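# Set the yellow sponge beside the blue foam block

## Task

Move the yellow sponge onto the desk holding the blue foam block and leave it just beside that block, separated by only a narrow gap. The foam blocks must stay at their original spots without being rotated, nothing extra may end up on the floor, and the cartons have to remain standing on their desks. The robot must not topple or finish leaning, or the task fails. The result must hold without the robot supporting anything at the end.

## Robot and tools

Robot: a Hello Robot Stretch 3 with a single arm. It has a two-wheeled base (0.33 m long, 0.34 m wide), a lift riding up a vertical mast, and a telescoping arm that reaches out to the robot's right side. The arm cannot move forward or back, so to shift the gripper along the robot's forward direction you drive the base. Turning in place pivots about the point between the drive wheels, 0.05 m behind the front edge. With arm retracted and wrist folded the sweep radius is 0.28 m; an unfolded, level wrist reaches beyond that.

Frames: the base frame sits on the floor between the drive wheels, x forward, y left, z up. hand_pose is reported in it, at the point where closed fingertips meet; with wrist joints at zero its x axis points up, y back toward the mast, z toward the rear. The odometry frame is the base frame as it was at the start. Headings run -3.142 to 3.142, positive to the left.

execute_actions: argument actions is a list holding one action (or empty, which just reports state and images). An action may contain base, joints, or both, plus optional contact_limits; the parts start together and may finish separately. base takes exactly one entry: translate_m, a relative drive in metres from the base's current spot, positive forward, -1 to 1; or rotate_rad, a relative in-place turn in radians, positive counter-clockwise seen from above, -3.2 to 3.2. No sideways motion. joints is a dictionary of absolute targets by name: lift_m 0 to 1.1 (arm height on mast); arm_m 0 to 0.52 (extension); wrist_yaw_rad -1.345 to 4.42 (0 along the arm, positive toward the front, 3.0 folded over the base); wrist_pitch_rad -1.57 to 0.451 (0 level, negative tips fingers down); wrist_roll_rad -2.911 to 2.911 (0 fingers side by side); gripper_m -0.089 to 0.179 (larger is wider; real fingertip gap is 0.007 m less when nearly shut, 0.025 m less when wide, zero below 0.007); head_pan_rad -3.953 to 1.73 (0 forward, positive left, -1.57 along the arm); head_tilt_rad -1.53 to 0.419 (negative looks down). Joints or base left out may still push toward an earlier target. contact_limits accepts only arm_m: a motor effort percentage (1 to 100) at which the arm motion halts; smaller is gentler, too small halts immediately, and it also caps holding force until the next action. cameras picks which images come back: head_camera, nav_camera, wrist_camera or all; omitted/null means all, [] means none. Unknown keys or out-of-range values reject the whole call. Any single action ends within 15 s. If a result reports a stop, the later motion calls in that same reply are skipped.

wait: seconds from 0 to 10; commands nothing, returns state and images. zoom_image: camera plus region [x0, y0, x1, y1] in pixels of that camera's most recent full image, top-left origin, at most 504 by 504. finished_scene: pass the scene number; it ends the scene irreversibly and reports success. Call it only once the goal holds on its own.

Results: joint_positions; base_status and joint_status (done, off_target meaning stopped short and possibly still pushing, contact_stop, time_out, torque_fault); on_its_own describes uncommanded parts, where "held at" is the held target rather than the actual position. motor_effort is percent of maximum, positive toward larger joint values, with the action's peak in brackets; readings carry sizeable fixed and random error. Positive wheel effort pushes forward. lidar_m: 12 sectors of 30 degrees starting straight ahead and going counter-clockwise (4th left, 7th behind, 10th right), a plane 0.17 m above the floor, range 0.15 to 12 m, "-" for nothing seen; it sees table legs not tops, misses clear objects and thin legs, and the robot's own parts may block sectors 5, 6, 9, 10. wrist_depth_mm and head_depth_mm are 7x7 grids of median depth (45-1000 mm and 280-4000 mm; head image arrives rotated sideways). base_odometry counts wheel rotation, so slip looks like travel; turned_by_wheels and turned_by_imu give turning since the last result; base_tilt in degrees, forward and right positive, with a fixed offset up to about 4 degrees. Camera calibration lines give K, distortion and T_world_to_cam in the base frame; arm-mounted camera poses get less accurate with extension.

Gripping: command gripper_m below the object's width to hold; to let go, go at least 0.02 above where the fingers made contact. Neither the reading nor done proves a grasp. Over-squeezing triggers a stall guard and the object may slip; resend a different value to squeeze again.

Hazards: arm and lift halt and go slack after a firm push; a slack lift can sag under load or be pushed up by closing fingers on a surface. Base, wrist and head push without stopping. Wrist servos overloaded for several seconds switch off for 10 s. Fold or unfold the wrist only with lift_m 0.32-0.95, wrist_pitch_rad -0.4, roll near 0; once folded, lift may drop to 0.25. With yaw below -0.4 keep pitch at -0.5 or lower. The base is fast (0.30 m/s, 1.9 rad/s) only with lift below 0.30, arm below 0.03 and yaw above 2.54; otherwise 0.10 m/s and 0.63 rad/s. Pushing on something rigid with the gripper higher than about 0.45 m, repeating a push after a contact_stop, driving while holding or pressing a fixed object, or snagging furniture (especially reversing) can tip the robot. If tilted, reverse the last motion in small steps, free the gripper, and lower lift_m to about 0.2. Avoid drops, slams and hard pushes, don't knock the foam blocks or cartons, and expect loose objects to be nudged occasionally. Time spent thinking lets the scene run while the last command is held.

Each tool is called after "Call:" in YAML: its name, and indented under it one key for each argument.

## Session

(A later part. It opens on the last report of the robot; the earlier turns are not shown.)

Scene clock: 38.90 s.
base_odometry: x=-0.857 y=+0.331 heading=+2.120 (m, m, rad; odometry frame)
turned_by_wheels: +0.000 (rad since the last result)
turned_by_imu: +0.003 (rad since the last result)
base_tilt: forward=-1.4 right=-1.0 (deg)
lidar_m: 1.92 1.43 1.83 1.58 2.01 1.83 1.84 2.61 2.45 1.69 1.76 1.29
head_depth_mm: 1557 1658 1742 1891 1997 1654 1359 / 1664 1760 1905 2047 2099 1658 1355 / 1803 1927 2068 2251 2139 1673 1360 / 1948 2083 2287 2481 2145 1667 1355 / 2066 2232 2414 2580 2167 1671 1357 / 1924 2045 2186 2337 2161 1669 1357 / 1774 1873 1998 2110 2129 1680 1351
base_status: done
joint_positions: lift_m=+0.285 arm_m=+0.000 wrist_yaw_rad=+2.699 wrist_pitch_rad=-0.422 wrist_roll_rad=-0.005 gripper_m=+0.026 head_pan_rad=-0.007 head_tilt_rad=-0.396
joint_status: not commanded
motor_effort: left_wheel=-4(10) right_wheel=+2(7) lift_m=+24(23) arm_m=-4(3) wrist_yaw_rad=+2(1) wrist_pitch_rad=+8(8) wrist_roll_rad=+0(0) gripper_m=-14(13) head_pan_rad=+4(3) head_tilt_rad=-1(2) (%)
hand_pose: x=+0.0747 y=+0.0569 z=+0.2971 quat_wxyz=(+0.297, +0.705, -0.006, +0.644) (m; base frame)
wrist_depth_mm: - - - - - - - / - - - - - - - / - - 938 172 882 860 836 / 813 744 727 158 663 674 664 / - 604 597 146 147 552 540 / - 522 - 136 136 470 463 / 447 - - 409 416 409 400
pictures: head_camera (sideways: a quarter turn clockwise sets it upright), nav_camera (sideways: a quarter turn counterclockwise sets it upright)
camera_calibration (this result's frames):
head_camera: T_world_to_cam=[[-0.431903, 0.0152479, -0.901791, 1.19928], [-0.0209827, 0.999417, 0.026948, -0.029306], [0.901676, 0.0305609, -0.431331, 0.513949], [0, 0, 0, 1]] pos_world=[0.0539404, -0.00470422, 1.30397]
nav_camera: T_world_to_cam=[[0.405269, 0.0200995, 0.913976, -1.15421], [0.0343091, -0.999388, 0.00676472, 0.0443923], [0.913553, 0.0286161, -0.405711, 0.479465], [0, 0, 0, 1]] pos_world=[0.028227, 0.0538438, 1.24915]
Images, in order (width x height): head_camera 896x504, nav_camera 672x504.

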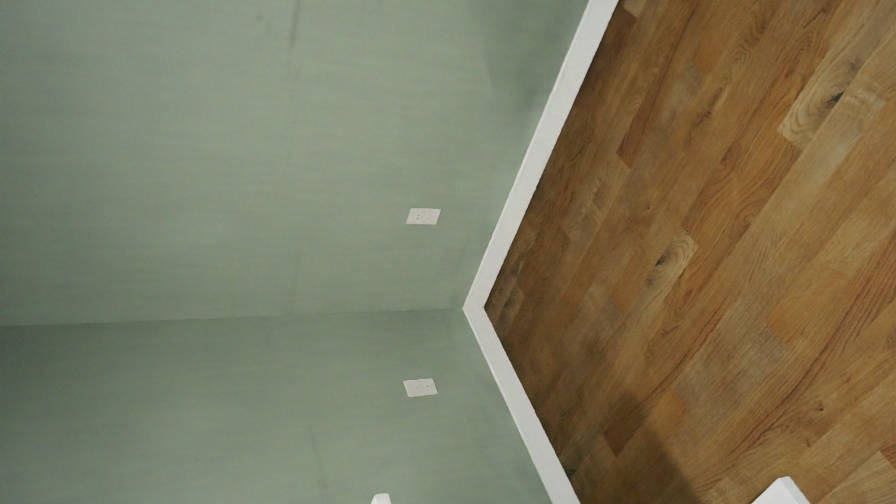

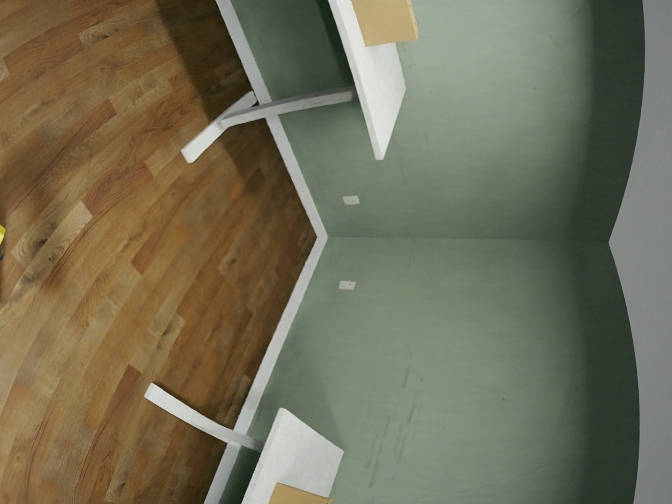

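Clear path.

Call:
execute_actions:
  actions:
    - {"base":{"translate_m":1.0},"joints":{"head_pan_rad":-1.8,"head_tilt_rad":-0.45}}
  cameras: ["nav_camera","head_camera"]

Scene clock: 44.03 s.
base_odometry: x=-1.379 y=+1.185 heading=+2.120 (m, m, rad; odometry frame)
turned_by_wheels: +0.000 (rad since the last result)
turned_by_imu: +0.003 (rad since the last result)
base_tilt: forward=-1.4 right=-0.9 (deg)
lidar_m: 1.06 1.22 0.82 0.82 2.06 2.77 2.81 3.09 1.82 0.73 0.98 0.97
head_depth_mm: 2966 3181 1579 1314 1941 1582 1307 / 2537 2876 1827 1076 942 1541 1308 / 2003 2215 1978 903 871 736 1279 / 1676 1818 1839 857 849 714 1249 / 1431 1528 1629 1246 909 712 1307 / 1250 1326 1411 1246 907 757 1133 / 1103 1166 1234 1232 911 1420 1279
base_status: done
joint_positions: lift_m=+0.285 arm_m=+0.000 wrist_yaw_rad=+2.699 wrist_pitch_rad=-0.422 wrist_roll_rad=-0.005 gripper_m=+0.026 head_pan_rad=-1.793 head_tilt_rad=-0.445
joint_status: all done
motor_effort: left_wheel=-3(9) right_wheel=+2(6) lift_m=+24(24) arm_m=-3(3) wrist_yaw_rad=+1(1) wrist_pitch_rad=+8(9) wrist_roll_rad=+1(0) gripper_m=-13(14) head_pan_rad=-5(49) head_tilt_rad=-2(7) (%)
hand_pose: x=+0.0747 y=+0.0569 z=+0.2971 quat_wxyz=(+0.297, +0.705, -0.006, +0.644) (m; base frame)
wrist_depth_mm: - - - - - - 991 / - - - - - - - / - 976 908 171 879 850 845 / 790 747 701 158 658 673 665 / - 596 596 146 147 552 545 / - 522 - 136 136 464 465 / 437 - - 412 412 407 399
pictures: head_camera (sideways: a quarter turn clockwise sets it upright), nav_camera (sideways: a quarter turn counterclockwise sets it upright)
camera_calibration (this result's frames):
head_camera: T_world_to_cam=[[0.116718, 0.461381, -0.879491, 1.16684], [0.980566, -0.194137, 0.0282871, -0.0371571], [-0.157691, -0.865701, -0.475074, 0.57733], [0, 0, 0, 1]] pos_world=[-0.00871614, -0.0457756, 1.30155]
nav_camera: T_world_to_cam=[[-0.076639, -0.44352, 0.892982, -1.12388], [-0.983744, 0.179513, 0.00473062, 0.053251], [-0.1624, -0.878103, -0.450068, 0.54375], [0, 0, 0, 1]] pos_world=[0.0545568, -0.0305562, 1.24808]
Images, in order (width x height): head_camera 896x504, nav_camera 672x504.

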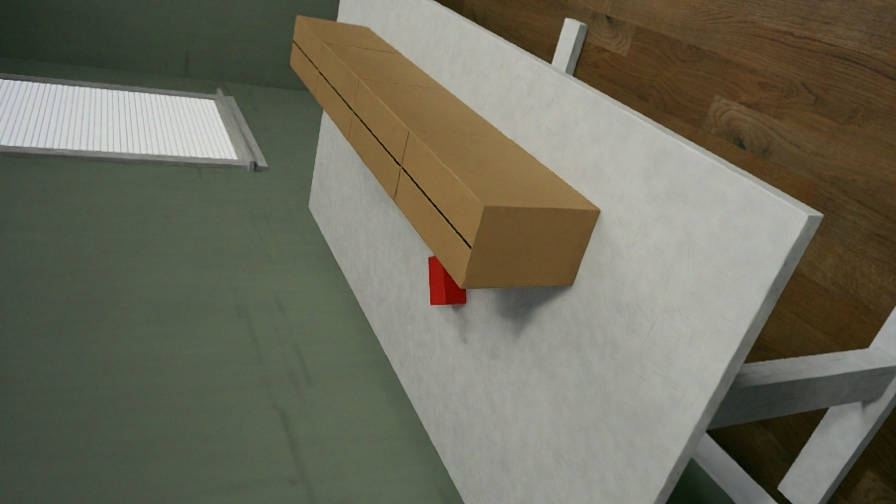

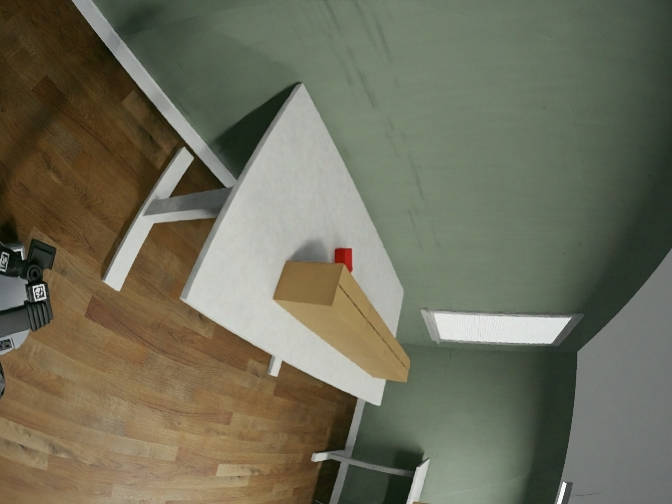

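Call:
execute_actions:
  actions:
    - {"base":{"rotate_rad":0.33}}
  cameras: []

Call:
execute_actions:
  actions:
    - {"base":{"translate_m":0.7},"joints":{"head_pan_rad":-2.5,"head_tilt_rad":-0.35}}
  cameras: ["head_camera"]

Call:
execute_actions:
  actions:
    - {"base":{"rotate_rad":-0.9},"joints":{"head_pan_rad":-3.3,"head_tilt_rad":-0.3}}
  cameras: ["head_camera","nav_camera"]

Scene clock: 45.63 s.
base_odometry: x=-1.379 y=+1.185 heading=+2.450 (m, m, rad; odometry frame)
turned_by_wheels: +0.330 (rad since the last result)
turned_by_imu: +0.325 (rad since the last result)
base_tilt: forward=-1.3 right=-0.9 (deg)
lidar_m: 1.27 1.21 0.82 1.65 2.79 2.81 3.49 3.53 1.44 0.73 0.97 1.00
head_depth_mm: 1463 1639 1760 859 804 712 1217 / 1317 1445 1595 1234 875 710 1218 / 1181 1298 1420 1239 907 737 1310 / 1085 1179 1281 1251 905 1021 1186 / 998 1077 1166 1207 942 1507 1316 / 926 987 1067 1128 1234 1378 1304 / 863 920 984 1061 1143 1252 1281
base_status: done
joint_positions: lift_m=+0.285 arm_m=+0.000 wrist_yaw_rad=+2.699 wrist_pitch_rad=-0.422 wrist_roll_rad=-0.005 gripper_m=+0.026 head_pan_rad=-1.793 head_tilt_rad=-0.445
joint_status: not commanded
motor_effort: left_wheel=-3(13) right_wheel=+2(6) lift_m=+24(23) arm_m=-3(3) wrist_yaw_rad=+2(1) wrist_pitch_rad=+9(8) wrist_roll_rad=+1(0) gripper_m=-13(14) head_pan_rad=-5(5) head_tilt_rad=-2(2) (%)
hand_pose: x=+0.0747 y=+0.0569 z=+0.2971 quat_wxyz=(+0.297, +0.705, -0.006, +0.644) (m; base frame)
wrist_depth_mm: - - - - - 966 878 / - - - - - - 932 / - 980 961 172 878 851 828 / 806 748 743 158 653 678 659 / - 610 582 146 146 559 547 / - 519 - 136 137 464 463 / 446 - - 406 414 411 401
pictures: none
No camera images: the call's "cameras" was empty. Leave "cameras" out to get every camera's image.

Scene clock: 49.67 s.
base_odometry: x=-1.918 y=+1.631 heading=+2.449 (m, m, rad; odometry frame)
turned_by_wheels: +0.000 (rad since the last result)
turned_by_imu: +0.002 (rad since the last result)
base_tilt: forward=-1.4 right=-0.9 (deg)
lidar_m: 0.64 0.62 0.63 0.73 0.72 3.23 3.76 1.11 0.88 0.63 0.60 0.62
head_depth_mm: 3446 3641 3940 3348 2180 1741 1388 / 3485 3715 3922 1416 2006 1726 1393 / 3479 3729 3927 1306 2009 1735 1394 / 3471 3686 3480 1509 1272 1442 1392 / 2193 2289 2259 1498 2072 1730 1395 / 1552 1613 1667 1512 1665 1671 1402 / 1213 1245 1273 1292 1263 1361 1315
base_status: done
joint_positions: lift_m=+0.285 arm_m=+0.000 wrist_yaw_rad=+2.699 wrist_pitch_rad=-0.422 wrist_roll_rad=-0.005 gripper_m=+0.026 head_pan_rad=-2.493 head_tilt_rad=-0.359
joint_status: all done
motor_effort: left_wheel=-3(9) right_wheel=+1(9) lift_m=+23(23) arm_m=-3(3) wrist_yaw_rad=+1(1) wrist_pitch_rad=+8(8) wrist_roll_rad=+0(1) gripper_m=-13(13) head_pan_rad=-5(49) head_tilt_rad=+3(11) (%)
hand_pose: x=+0.0747 y=+0.0569 z=+0.2971 quat_wxyz=(+0.297, +0.705, -0.006, +0.644) (m; base frame)
wrist_depth_mm: - - 800 673 581 500 443 / 610 - 917 750 635 541 474 / 642 - 912 172 675 588 506 / 676 734 732 158 676 621 540 / - 603 595 146 147 552 537 / - 515 - 136 136 465 468 / 441 - - 412 416 410 403
pictures: head_camera (sideways: a quarter turn clockwise sets it upright)
camera_calibration (this result's frames):
head_camera: T_world_to_cam=[[0.324549, 0.230635, -0.91732, 1.21492], [0.62665, -0.778871, 0.0258842, -0.031873], [-0.708504, -0.583239, -0.397309, 0.479498], [0, 0, 0, 1]] pos_world=[-0.0346023, -0.0253659, 1.30581]
Images, in order (width x height): head_camera 896x504.

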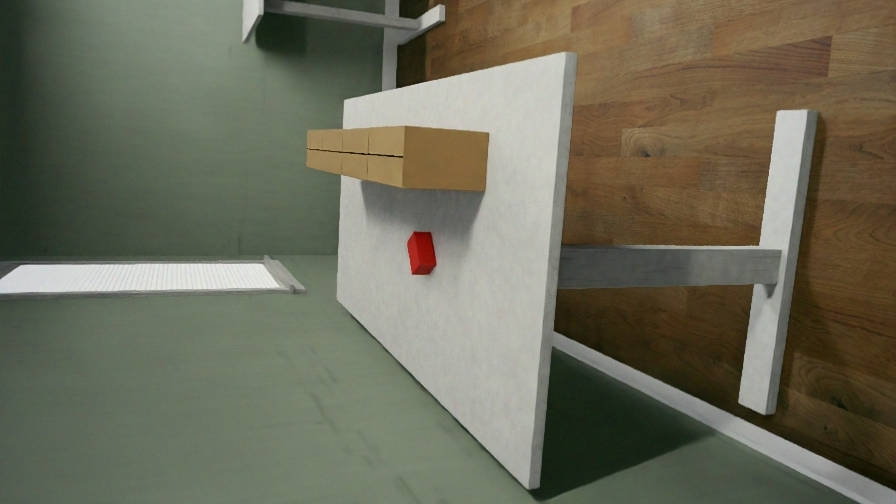

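Scene clock: 51.43 s.
base_odometry: x=-1.918 y=+1.631 heading=+1.550 (m, m, rad; odometry frame)
turned_by_wheels: -0.900 (rad since the last result)
turned_by_imu: -0.886 (rad since the last result)
base_tilt: forward=-1.4 right=-0.9 (deg)
lidar_m: 0.60 0.65 0.63 0.62 0.66 0.72 1.95 3.42 3.71 1.11 0.77 0.61
head_depth_mm: 1933 1914 1789 1045 715 1711 1454 / 2662 2812 2394 1045 714 824 886 / 2710 2908 3000 973 712 1834 1458 / 2690 2885 1346 967 715 1830 1454 / 2695 2848 3041 1048 712 1816 1461 / 2719 2858 3067 3213 712 1822 1438 / 2678 2878 3083 3249 2462 1828 1450
base_status: done
joint_positions: lift_m=+0.285 arm_m=+0.000 wrist_yaw_rad=+2.699 wrist_pitch_rad=-0.422 wrist_roll_rad=-0.005 gripper_m=+0.026 head_pan_rad=-3.293 head_tilt_rad=-0.309
joint_status: all done
motor_effort: left_wheel=+1(11) right_wheel=-1(5) lift_m=+24(24) arm_m=-3(4) wrist_yaw_rad=+1(1) wrist_pitch_rad=+9(8) wrist_roll_rad=+1(0) gripper_m=-13(13) head_pan_rad=-4(50) head_tilt_rad=+3(10) (%)
hand_pose: x=+0.0747 y=+0.0569 z=+0.2971 quat_wxyz=(+0.297, +0.705, -0.006, +0.644) (m; base frame)
wrist_depth_mm: 503 540 578 638 708 630 489 / 545 587 629 686 778 673 502 / 593 634 693 172 805 683 517 / 634 681 711 159 663 649 534 / - 603 599 146 147 555 522 / - 520 - 136 136 471 461 / 445 - - 407 413 406 406
pictures: head_camera (sideways: a quarter turn clockwise sets it upright), nav_camera (sideways: a quarter turn counterclockwise sets it upright)
camera_calibration (this result's frames):
head_camera: T_world_to_cam=[[0.346358, -0.0652504, -0.93583, 1.23895], [-0.120953, -0.992358, 0.0244263, -0.0254162], [-0.930272, 0.104731, -0.351603, 0.421371], [0, 0, 0, 1]] pos_world=[-0.0402034, 0.0114894, 1.30822]
nav_camera: T_world_to_cam=[[-0.324148, 0.026292, 0.945641, -1.19109], [0.110698, 0.993801, 0.0103142, 0.0393043], [-0.939507, 0.108024, -0.325049, 0.385797], [0, 0, 0, 1]] pos_world=[-0.0279819, -0.0494198, 1.25134]
Images, in order (width x height): head_camera 896x504, nav_camera 672x504.

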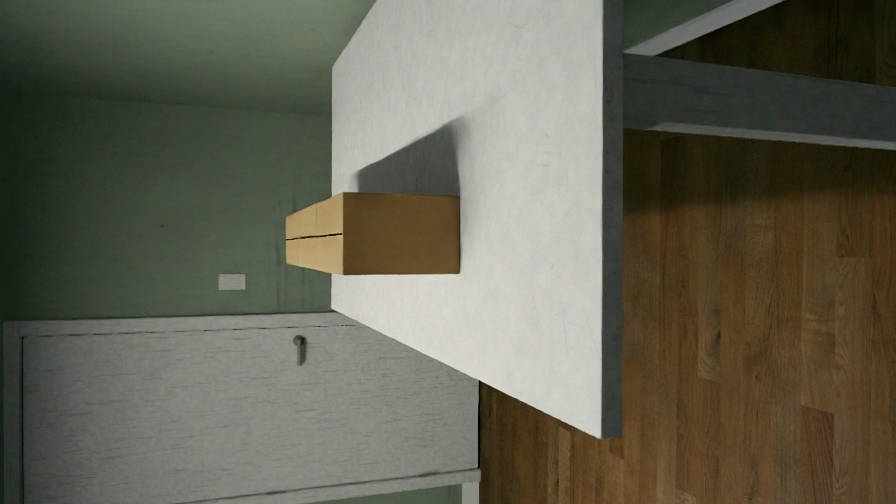

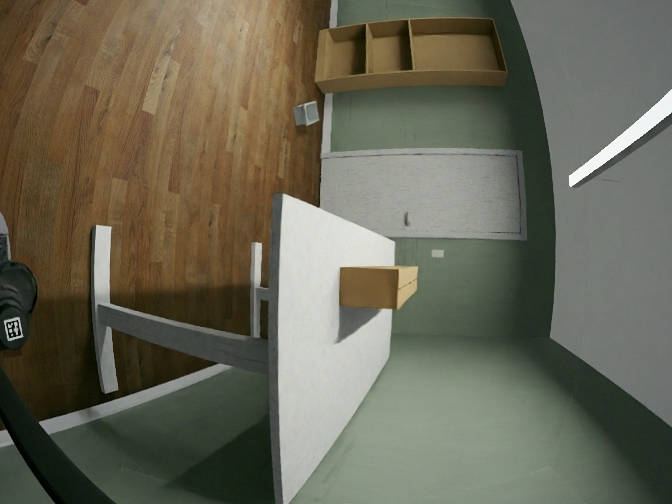

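Call:
execute_actions:
  actions:
    - {"base":{"rotate_rad":-2.27},"joints":{"head_pan_rad":0,"head_tilt_rad":-0.5}}
  cameras: ["nav_camera"]

Call:
execute_actions:
  actions:
    - {"base":{"translate_m":1.0}}
  cameras: []

Call:
execute_actions:
  actions:
    - {"base":{"rotate_rad":0.6}}
  cameras: ["nav_camera","head_camera"]

Scene clock: 54.40 s.
base_odometry: x=-1.917 y=+1.631 heading=-0.720 (m, m, rad; odometry frame)
turned_by_wheels: -2.270 (rad since the last result)
turned_by_imu: -2.236 (rad since the last result)
base_tilt: forward=-1.3 right=-0.9 (deg)
lidar_m: 3.78 1.11 0.90 0.63 0.60 0.61 0.65 0.61 0.63 0.74 0.72 3.22
head_depth_mm: 3273 3602 3579 2501 1904 1518 1270 / - - 3825 2515 1911 1520 1274 / - - 3748 2525 1900 1527 1268 / - - 3774 2526 1912 1528 1271 / 3731 - 3758 2545 1899 1524 1274 / 3624 - 3828 2537 1916 1519 1271 / 3456 3645 3522 2386 1899 1494 1273
base_status: done
joint_positions: lift_m=+0.285 arm_m=+0.000 wrist_yaw_rad=+2.699 wrist_pitch_rad=-0.422 wrist_roll_rad=-0.005 gripper_m=+0.026 head_pan_rad=-0.007 head_tilt_rad=-0.494
joint_status: all done
motor_effort: left_wheel=+2(13) right_wheel=-1(6) lift_m=+23(23) arm_m=-4(4) wrist_yaw_rad=+0(1) wrist_pitch_rad=+8(8) wrist_roll_rad=+0(0) gripper_m=-12(14) head_pan_rad=+4(47) head_tilt_rad=-2(15) (%)
hand_pose: x=+0.0747 y=+0.0569 z=+0.2971 quat_wxyz=(+0.297, +0.705, -0.006, +0.644) (m; base frame)
wrist_depth_mm: 501 599 781 - - - - / 521 641 849 - - - - / 551 666 841 172 895 845 832 / 587 680 733 158 660 679 654 / - 605 593 145 146 551 550 / - 528 - 135 136 466 467 / 442 - - 411 410 416 403
pictures: nav_camera (sideways: a quarter turn counterclockwise sets it upright)
camera_calibration (this result's frames):
nav_camera: T_world_to_cam=[[0.493127, 0.0193581, 0.869742, -1.09705], [0.03451, -0.999401, 0.00267745, 0.0497129], [0.869273, 0.0286945, -0.493499, 0.593968], [0, 0, 0, 1]] pos_world=[0.022947, 0.0538762, 1.24714]
Images, in order (width x height): nav_camera 672x504.

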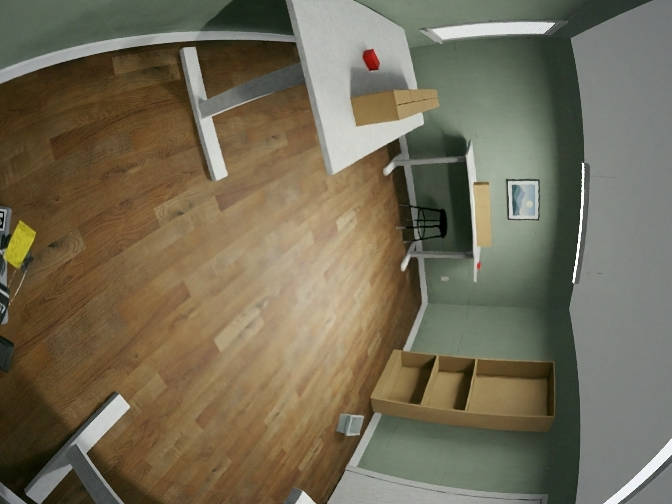

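Scene clock: 59.50 s.
base_odometry: x=-1.166 y=+0.972 heading=-0.720 (m, m, rad; odometry frame)
turned_by_wheels: +0.000 (rad since the last result)
turned_by_imu: +0.004 (rad since the last result)
base_tilt: forward=-1.3 right=-1.0 (deg)
lidar_m: 2.79 2.82 1.65 0.74 1.14 1.17 1.53 1.01 1.49 1.71 2.60 2.55
head_depth_mm: 2933 3105 3200 2513 1907 1519 1275 / 3313 3505 3573 2526 1897 1527 1267 / 3394 3746 3789 2508 1901 1530 1271 / 3221 3484 3579 2547 1908 1522 1276 / 3075 3210 3423 2547 1912 1527 1267 / 2885 3104 3255 2516 1913 1530 1268 / 2719 2931 3142 2528 1900 1533 1269
base_status: done
joint_positions: lift_m=+0.285 arm_m=+0.000 wrist_yaw_rad=+2.699 wrist_pitch_rad=-0.422 wrist_roll_rad=-0.005 gripper_m=+0.026 head_pan_rad=-0.007 head_tilt_rad=-0.495
joint_status: not commanded
motor_effort: left_wheel=+1(13) right_wheel=-1(4) lift_m=+23(24) arm_m=-3(3) wrist_yaw_rad=+1(0) wrist_pitch_rad=+8(8) wrist_roll_rad=+0(0) gripper_m=-13(13) head_pan_rad=+4(4) head_tilt_rad=-2(2) (%)
hand_pose: x=+0.0746 y=+0.0569 z=+0.2971 quat_wxyz=(+0.297, +0.705, -0.006, +0.644) (m; base frame)
wrist_depth_mm: 611 - - - - - - / 873 - - - - - - / 956 887 923 172 882 867 828 / 778 715 714 158 671 674 663 / - 603 595 146 147 557 543 / - 523 - 136 137 469 461 / 449 - - 409 415 411 403
pictures: none
No camera images: the call's "cameras" was empty. Leave "cameras" out to get every camera's image.

Scene clock: 61.07 s.
base_odometry: x=-1.166 y=+0.972 heading=-0.120 (m, m, rad; odometry frame)
turned_by_wheels: +0.600 (rad since the last result)
turned_by_imu: +0.591 (rad since the last result)
base_tilt: forward=-1.5 right=-0.9 (deg)
lidar_m: 2.83 1.57 0.74 1.14 1.19 1.49 1.01 1.52 1.71 2.60 2.56 2.79
head_depth_mm: 2675 2990 3208 2500 1909 1522 1272 / 2712 2996 3202 2530 1903 1526 1263 / 2775 3000 3238 2506 1898 1516 1269 / 2774 3072 3272 2547 1898 1519 1275 / 2812 3115 3306 2519 1896 1515 1274 / 2836 3088 1588 1345 1916 1529 1269 / 2748 2739 1260 1084 953 1528 1278
base_status: done
joint_positions: lift_m=+0.285 arm_m=+0.000 wrist_yaw_rad=+2.699 wrist_pitch_rad=-0.422 wrist_roll_rad=-0.005 gripper_m=+0.026 head_pan_rad=-0.007 head_tilt_rad=-0.495
joint_status: not commanded
motor_effort: left_wheel=-3(12) right_wheel=+1(5) lift_m=+24(23) arm_m=-3(4) wrist_yaw_rad=+1(1) wrist_pitch_rad=+8(9) wrist_roll_rad=+0(0) gripper_m=-13(13) head_pan_rad=+3(3) head_tilt_rad=-2(2) (%)
hand_pose: x=+0.0746 y=+0.0569 z=+0.2971 quat_wxyz=(+0.297, +0.705, -0.006, +0.644) (m; base frame)
wrist_depth_mm: 886 964 - - - - - / 930 - - - - - - / 993 998 967 172 872 859 818 / 785 744 726 158 659 679 660 / - 618 593 146 146 556 545 / - 525 - 136 136 472 463 / 442 - - 410 411 409 403
pictures: head_camera (sideways: a quarter turn clockwise sets it upright), nav_camera (sideways: a quarter turn counterclockwise sets it upright)
camera_calibration (this result's frames):
head_camera: T_world_to_cam=[[-0.518764, 0.0158582, -0.85477, 1.13848], [-0.0181758, 0.999397, 0.0295725, -0.0327363], [0.854724, 0.0308773, -0.518163, 0.62722], [0, 0, 0, 1]] pos_world=[0.0539055, -0.00470455, 1.29911]
nav_camera: T_world_to_cam=[[0.493464, 0.0194802, 0.869548, -1.0968], [0.0347632, -0.999392, 0.00266105, 0.0497327], [0.869071, 0.0289152, -0.493841, 0.594414], [0, 0, 0, 1]] pos_world=[0.0229119, 0.0538806, 1.24713]
Images, in order (width x height): head_camera 896x504, nav_camera 672x504.

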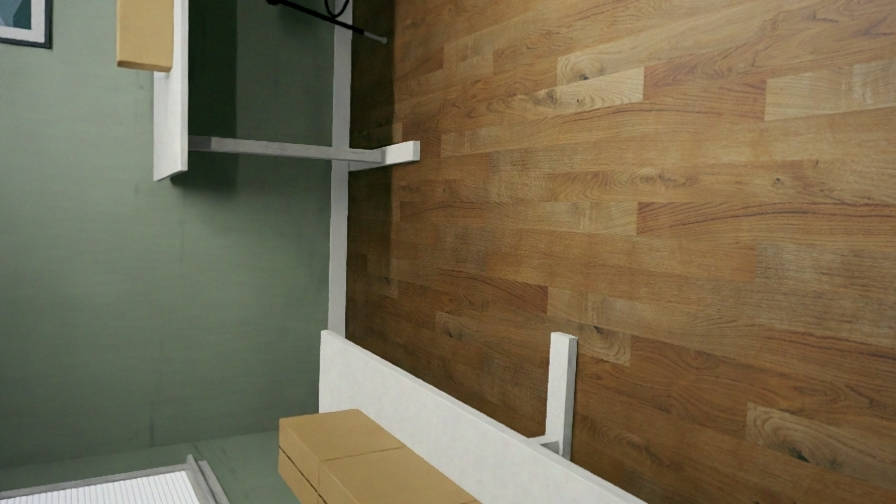

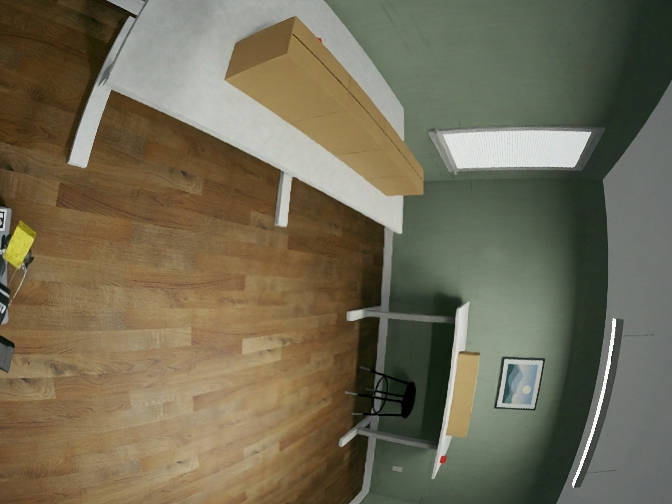

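Call:
execute_actions:
  actions:
    - {"base":{"translate_m":1.0},"joints":{"head_tilt_rad":-0.7}}
  cameras: ["nav_camera","head_camera"]

Scene clock: 66.27 s.
base_odometry: x=-0.173 y=+0.851 heading=-0.120 (m, m, rad; odometry frame)
turned_by_wheels: +0.000 (rad since the last result)
turned_by_imu: +0.003 (rad since the last result)
base_tilt: forward=-1.5 right=-0.9 (deg)
lidar_m: 1.83 1.53 0.81 1.11 0.95 0.96 2.00 2.45 2.69 2.32 2.50 2.05
head_depth_mm: 1604 2182 2348 1902 1571 1325 1158 / 1615 2137 2291 1910 1584 1333 1158 / 1972 2196 2378 1904 1576 1329 1153 / 1987 2233 2391 1920 1573 1338 1159 / 1988 2259 2439 1922 1588 1339 1154 / 2015 2241 2461 1924 1572 1338 1162 / 2034 2282 2451 1818 1506 1336 1163
base_status: done
joint_positions: lift_m=+0.285 arm_m=+0.000 wrist_yaw_rad=+2.699 wrist_pitch_rad=-0.422 wrist_roll_rad=-0.005 gripper_m=+0.026 head_pan_rad=-0.007 head_tilt_rad=-0.692
joint_status: all done
motor_effort: left_wheel=-3(9) right_wheel=+2(6) lift_m=+23(23) arm_m=-4(3) wrist_yaw_rad=+1(1) wrist_pitch_rad=+8(9) wrist_roll_rad=+0(0) gripper_m=-13(13) head_pan_rad=+2(3) head_tilt_rad=-3(14) (%)
hand_pose: x=+0.0746 y=+0.0569 z=+0.2971 quat_wxyz=(+0.297, +0.705, -0.006, +0.644) (m; base frame)
wrist_depth_mm: 873 949 - - - - - / 936 - - - - - - / - 976 965 172 855 850 833 / 788 738 733 159 665 662 666 / - 608 585 146 147 555 546 / - 516 - 135 136 470 464 / 443 - - 409 411 406 403
pictures: head_camera (sideways: a quarter turn clockwise sets it upright), nav_camera (sideways: a quarter turn counterclockwise sets it upright)
camera_calibration (this result's frames):
head_camera: T_world_to_cam=[[-0.676218, 0.016892, -0.736508, 0.985268], [-0.0119865, 0.999352, 0.0339257, -0.0384333], [0.736604, 0.0317693, -0.675578, 0.832723], [0, 0, 0, 1]] pos_world=[0.0524078, -0.00468977, 1.28953]
nav_camera: T_world_to_cam=[[0.654306, 0.0184208, 0.756006, -0.949748], [0.0345693, -0.999387, -0.00556796, 0.0604468], [0.755439, 0.0297777, -0.654541, 0.804174], [0, 0, 0, 1]] pos_world=[0.0118316, 0.0539583, 1.24472]
Images, in order (width x height): head_camera 896x504, nav_camera 672x504.

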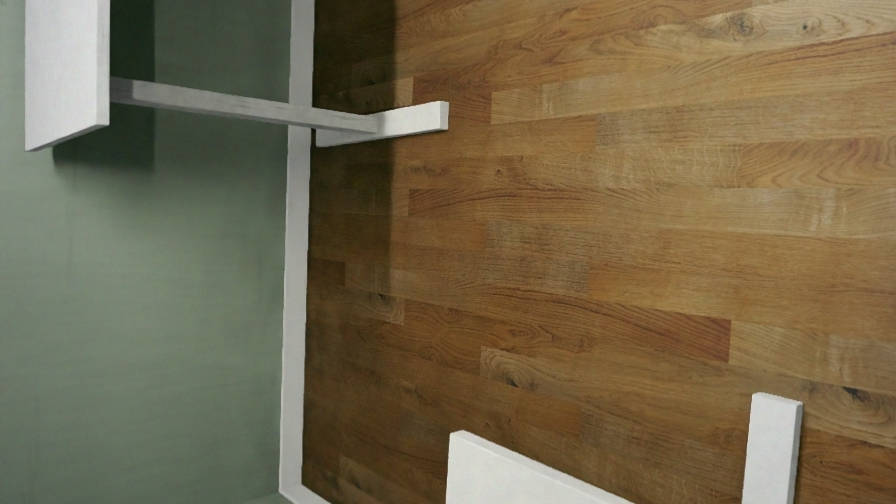

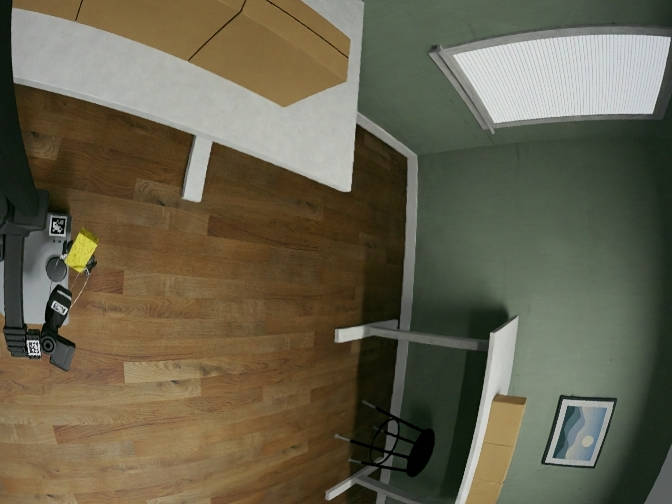

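Call:
execute_actions:
  actions:
    - {"base":{"translate_m":0.9},"joints":{"head_tilt_rad":-0.5,"head_pan_rad":-0.5}}
  cameras: []

Call:
execute_actions:
  actions:
    - {"joints":{"lift_m":1.1,"wrist_yaw_rad":1.4}, "base":{"translate_m":0.1}}

Scene clock: 71.23 s.
base_odometry: x=+0.720 y=+0.743 heading=-0.121 (m, m, rad; odometry frame)
turned_by_wheels: +0.000 (rad since the last result)
turned_by_imu: +0.003 (rad since the last result)
base_tilt: forward=-1.3 right=-0.9 (deg)
lidar_m: 1.41 1.48 1.11 1.08 1.13 1.60 2.90 3.23 2.47 2.36 1.25 0.96
head_depth_mm: 1465 907 911 1476 1807 1500 1259 / 1397 933 900 1954 1872 1515 1263 / 1337 1442 988 1826 1871 1509 1263 / 1285 1391 985 775 1844 1466 1235 / 1227 1338 988 775 1654 1423 1255 / 1177 1287 1064 1559 1717 1504 1258 / 1140 1236 1345 1482 1652 1517 1258
base_status: done
joint_positions: lift_m=+0.285 arm_m=+0.000 wrist_yaw_rad=+2.699 wrist_pitch_rad=-0.422 wrist_roll_rad=-0.005 gripper_m=+0.026 head_pan_rad=-0.493 head_tilt_rad=-0.506
joint_status: all done
motor_effort: left_wheel=-3(8) right_wheel=+2(6) lift_m=+24(23) arm_m=-3(3) wrist_yaw_rad=+0(1) wrist_pitch_rad=+8(8) wrist_roll_rad=+0(0) gripper_m=-13(12) head_pan_rad=-5(40) head_tilt_rad=+2(13) (%)
hand_pose: x=+0.0746 y=+0.0569 z=+0.2971 quat_wxyz=(+0.297, +0.705, -0.006, +0.644) (m; base frame)
wrist_depth_mm: 837 916 996 - - - - / 895 988 - - - - - / 923 954 952 172 889 863 846 / 782 744 731 158 662 668 651 / - 607 587 146 146 548 539 / - 523 - 136 136 465 455 / 444 - - 410 409 403 403
pictures: none
No camera images: the call's "cameras" was empty. Leave "cameras" out to get every camera's image.

Scene clock: 79.47 s.
base_odometry: x=+0.820 y=+0.731 heading=-0.121 (m, m, rad; odometry frame)
turned_by_wheels: +0.000 (rad since the last result)
turned_by_imu: -0.001 (rad since the last result)
base_tilt: forward=-1.3 right=-0.9 (deg)
lidar_m: 1.31 1.38 1.11 1.08 0.76 1.59 3.00 3.32 2.51 2.36 1.21 0.87
head_depth_mm: 1354 1432 821 700 - 1426 1261 / 1295 1395 880 716 - 1467 1264 / 1240 1363 982 668 1814 1506 1260 / 1188 1300 986 669 1698 1437 1235 / 1136 1249 981 736 1662 1466 1264 / 1099 1193 1058 1442 1621 1511 1261 / 1057 1145 1245 1374 1532 1505 1265
base_status: done
joint_positions: lift_m=+1.100 arm_m=+0.000 wrist_yaw_rad=+1.402 wrist_pitch_rad=-0.422 wrist_roll_rad=-0.005 gripper_m=+0.026 head_pan_rad=-0.493 head_tilt_rad=-0.506
joint_status: all done
motor_effort: left_wheel=-3(10) right_wheel=+2(6) lift_m=+45(49) arm_m=-3(4) wrist_yaw_rad=-2(3) wrist_pitch_rad=+8(9) wrist_roll_rad=+0(0) gripper_m=-13(13) head_pan_rad=-5(6) head_tilt_rad=+2(2) (%)
hand_pose: x=+0.1993 y=-0.1831 z=+1.1114 quat_wxyz=(+0.625, +0.558, -0.431, +0.334) (m; base frame)
wrist_depth_mm: - - - - - 584 586 / - - - 876 828 635 642 / - - - 172 592 578 561 / - - - 158 505 - - / - - - 145 147 - - / - - - 136 136 - - / - - - - - - -
pictures: head_camera (sideways: a quarter turn clockwise sets it upright), nav_camera (sideways: a quarter turn counterclockwise sets it upright), wrist_camera
camera_calibration (this result's frames):
head_camera: T_world_to_cam=[[-0.459726, 0.260928, -0.848863, 1.13041], [0.451128, 0.89196, 0.0298542, -0.0359653], [0.764941, -0.369221, -0.527769, 0.640266], [0, 0, 0, 1]] pos_world=[0.0461394, -0.0264772, 1.29855]
nav_camera: T_world_to_cam=[[0.454015, -0.217943, 0.863928, -1.08923], [-0.436141, -0.899876, 0.00219018, 0.0532183], [0.776951, -0.377788, -0.503611, 0.607688], [0, 0, 0, 1]] pos_world=[0.0455915, 0.0400777, 1.24693]
wrist_camera: T_world_to_cam=[[-0.159083, -0.986394, -0.0414777, -0.094645], [-0.583764, 0.127863, -0.801792, 1.05598], [0.796186, -0.103338, -0.596162, 0.648807], [0, 0, 0, 1]] pos_world=[0.084819, -0.161332, 1.22955]
Images, in order (width x height): head_camera 896x504, nav_camera 672x504, wrist_camera 644x364.

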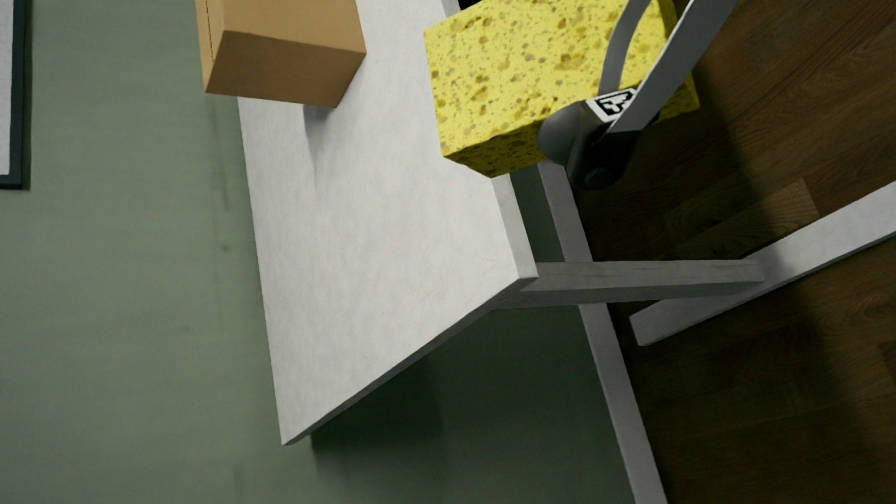

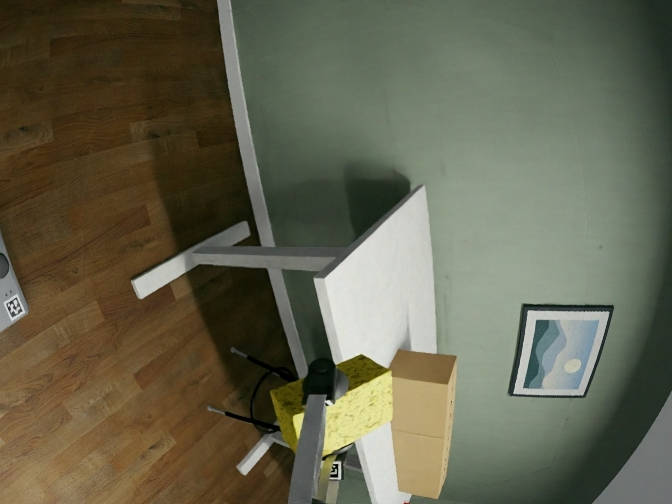

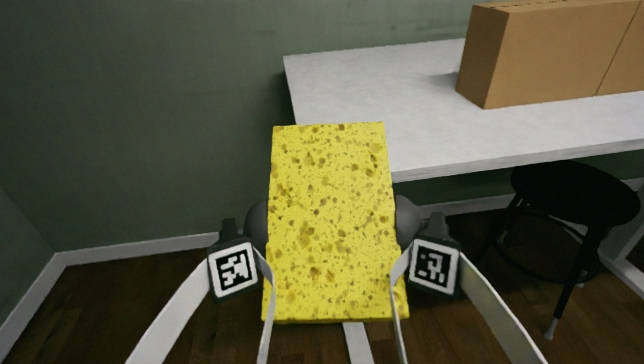

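Call:
execute_actions:
  actions:
    - {"joints":{"wrist_yaw_rad":0.3,"head_pan_rad":-1.25,"head_tilt_rad":-0.4}, "base":{"translate_m":0.7}}

Scene clock: 88.03 s.
base_odometry: x=+1.515 y=+0.647 heading=-0.121 (m, m, rad; odometry frame)
turned_by_wheels: +0.000 (rad since the last result)
turned_by_imu: +0.001 (rad since the last result)
base_tilt: forward=-1.4 right=-0.9 (deg)
lidar_m: 0.62 0.65 0.91 1.05 1.10 1.27 3.69 3.69 2.52 0.91 0.33 0.64
head_depth_mm: 2236 2372 2487 348 - 446 359 / 2201 2413 1366 370 351 446 364 / 1636 1799 1368 811 553 446 364 / 1281 1373 1352 810 575 446 364 / 1021 1121 1173 812 576 447 364 / 866 942 990 811 576 447 364 / 751 807 851 848 577 446 364
base_status: done
joint_positions: lift_m=+1.100 arm_m=+0.000 wrist_yaw_rad=+0.302 wrist_pitch_rad=-0.422 wrist_roll_rad=-0.005 gripper_m=+0.026 head_pan_rad=-1.243 head_tilt_rad=-0.409
joint_status: all done
motor_effort: left_wheel=-3(4) right_wheel=+1(5) lift_m=+44(45) arm_m=-3(3) wrist_yaw_rad=-2(2) wrist_pitch_rad=+8(8) wrist_roll_rad=+1(0) gripper_m=-13(13) head_pan_rad=-5(48) head_tilt_rad=+3(11) (%)
hand_pose: x=+0.0451 y=-0.3591 z=+1.1114 quat_wxyz=(+0.708, +0.251, -0.659, -0.042) (m; base frame)
wrist_depth_mm: 514 658 942 - 652 - - / 523 673 864 854 331 344 - / 529 650 639 172 353 531 - / 519 504 495 158 383 439 - / 407 404 401 146 146 372 368 / 347 342 313 136 136 315 312 / 297 294 287 275 277 275 273
pictures: head_camera (sideways: a quarter turn clockwise sets it upright), nav_camera (sideways: a quarter turn counterclockwise sets it upright), wrist_camera
camera_calibration (this result's frames):
head_camera: T_world_to_cam=[[-0.131275, 0.423779, -0.896202, 1.19015], [0.937088, 0.348023, 0.0273024, -0.0356113], [0.323469, -0.836237, -0.442805, 0.532406], [0, 0, 0, 1]] pos_world=[0.0173909, -0.0467494, 1.30334]
nav_camera: T_world_to_cam=[[0.155953, -0.387154, 0.90873, -1.14585], [-0.932543, -0.361006, 0.00623742, 0.0509767], [0.325642, -0.848402, -0.417338, 0.498182], [0, 0, 0, 1]] pos_world=[0.0640077, -0.00255822, 1.24886]
wrist_camera: T_world_to_cam=[[-0.951274, -0.305543, -0.0414793, -0.0126476], [-0.150775, 0.57827, -0.801792, 1.13069], [0.268968, -0.75647, -0.596162, 0.542624], [0, 0, 0, 1]] pos_world=[0.0125008, -0.247233, 1.22955]
Images, in order (width x height): head_camera 896x504, nav_camera 672x504, wrist_camera 644x364.

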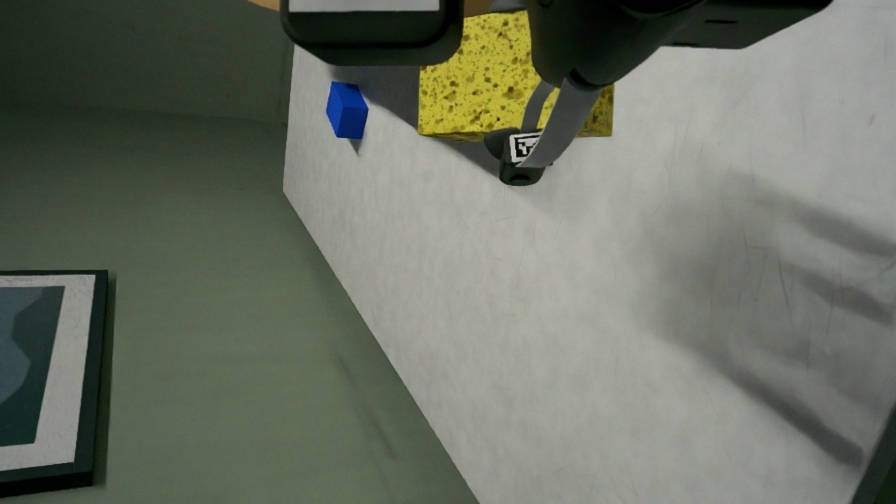

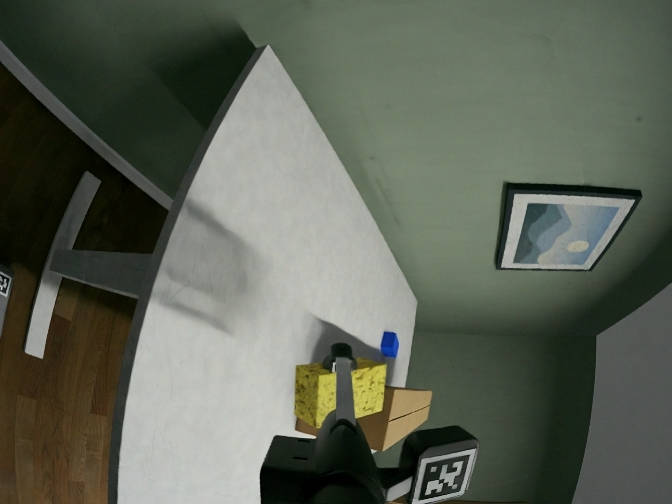

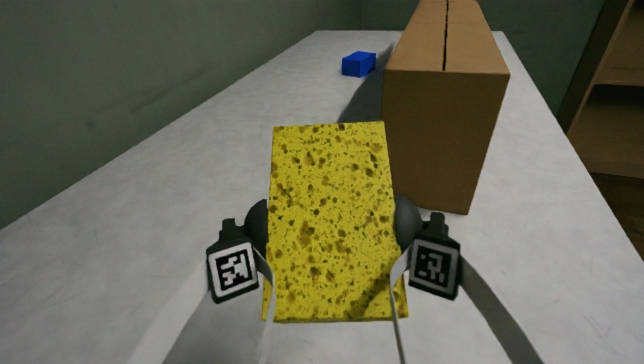

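Call:
zoom_image:
  camera: "head_camera"
  region: [310, 70, 390, 150]

Region (310, 70, 390, 150) of head_camera's 896x504 image, scaled by 6.300, with more detail than that image has.

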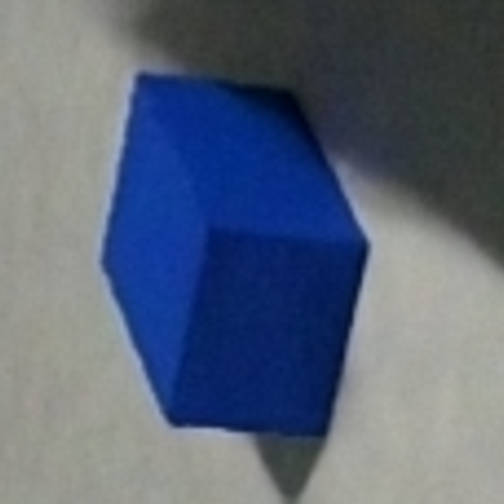

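Call:
execute_actions:
  actions:
    - {"joints":{"head_pan_rad":-0.7,"head_tilt_rad":-1.2,"wrist_yaw_rad":0.0}, "base":{"rotate_rad":-0.35}}
  cameras: ["nav_camera","head_camera"]

Scene clock: 90.23 s.
base_odometry: x=+1.515 y=+0.647 heading=-0.471 (m, m, rad; odometry frame)
turned_by_wheels: -0.350 (rad since the last result)
turned_by_imu: -0.346 (rad since the last result)
base_tilt: forward=-1.4 right=-1.0 (deg)
lidar_m: 0.62 0.62 0.69 1.05 1.05 1.19 1.27 3.70 2.85 1.06 0.33 0.35
head_depth_mm: 427 391 361 1297 1247 1172 1101 / 428 393 363 1328 1224 1187 1083 / 430 394 372 981 1238 - - / 431 395 392 1309 1259 1200 - / 432 396 1401 1326 1259 1182 1109 / 434 403 1210 1331 1255 1178 1113 / 435 414 1015 1223 1265 1179 1118
base_status: done
joint_positions: lift_m=+1.100 arm_m=+0.000 wrist_yaw_rad=+0.001 wrist_pitch_rad=-0.422 wrist_roll_rad=-0.005 gripper_m=+0.026 head_pan_rad=-0.707 head_tilt_rad=-1.185
joint_status: all done
motor_effort: left_wheel=+1(7) right_wheel=-1(5) lift_m=+45(44) arm_m=-4(3) wrist_yaw_rad=-1(3) wrist_pitch_rad=+8(8) wrist_roll_rad=+0(0) gripper_m=-12(14) head_pan_rad=+3(41) head_tilt_rad=-6(31) (%)
hand_pose: x=-0.0213 y=-0.3692 z=+1.1114 quat_wxyz=(+0.693, +0.149, -0.689, -0.148) (m; base frame)
wrist_depth_mm: - 739 - - - - - / - 348 905 - - - - / 606 339 598 172 - - - / 515 368 464 158 - - - / 415 398 399 146 147 - - / 344 342 313 136 136 - - / 299 293 287 276 284 - -
pictures: head_camera (sideways: a quarter turn clockwise sets it upright), nav_camera (sideways: a quarter turn counterclockwise sets it upright)
camera_calibration (this result's frames):
head_camera: T_world_to_cam=[[-0.709982, 0.622828, -0.32865, 0.45414], [0.64875, 0.760011, 0.0388095, -0.0487982], [0.273949, -0.185658, -0.943654, 1.18402], [0, 0, 0, 1]] pos_world=[0.029727, -0.0259408, 1.26845]
nav_camera: T_world_to_cam=[[0.725005, -0.589415, 0.356312, -0.429458], [-0.623345, -0.781563, -0.0245189, 0.0891222], [0.292932, -0.204329, -0.934045, 1.17036], [0, 0, 0, 1]] pos_world=[0.0240783, 0.0556633, 1.24837]
Images, in order (width x height): head_camera 896x504, nav_camera 672x504.

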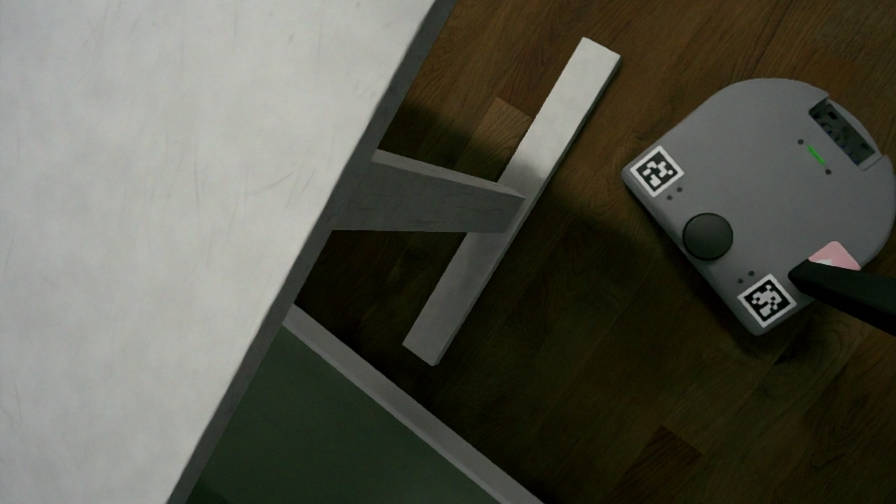

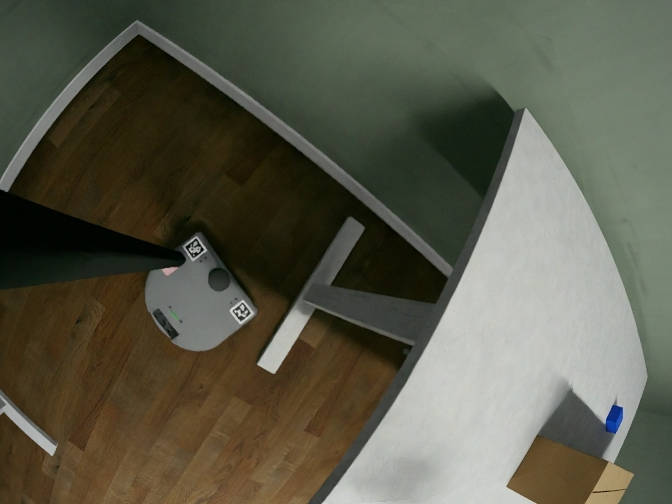

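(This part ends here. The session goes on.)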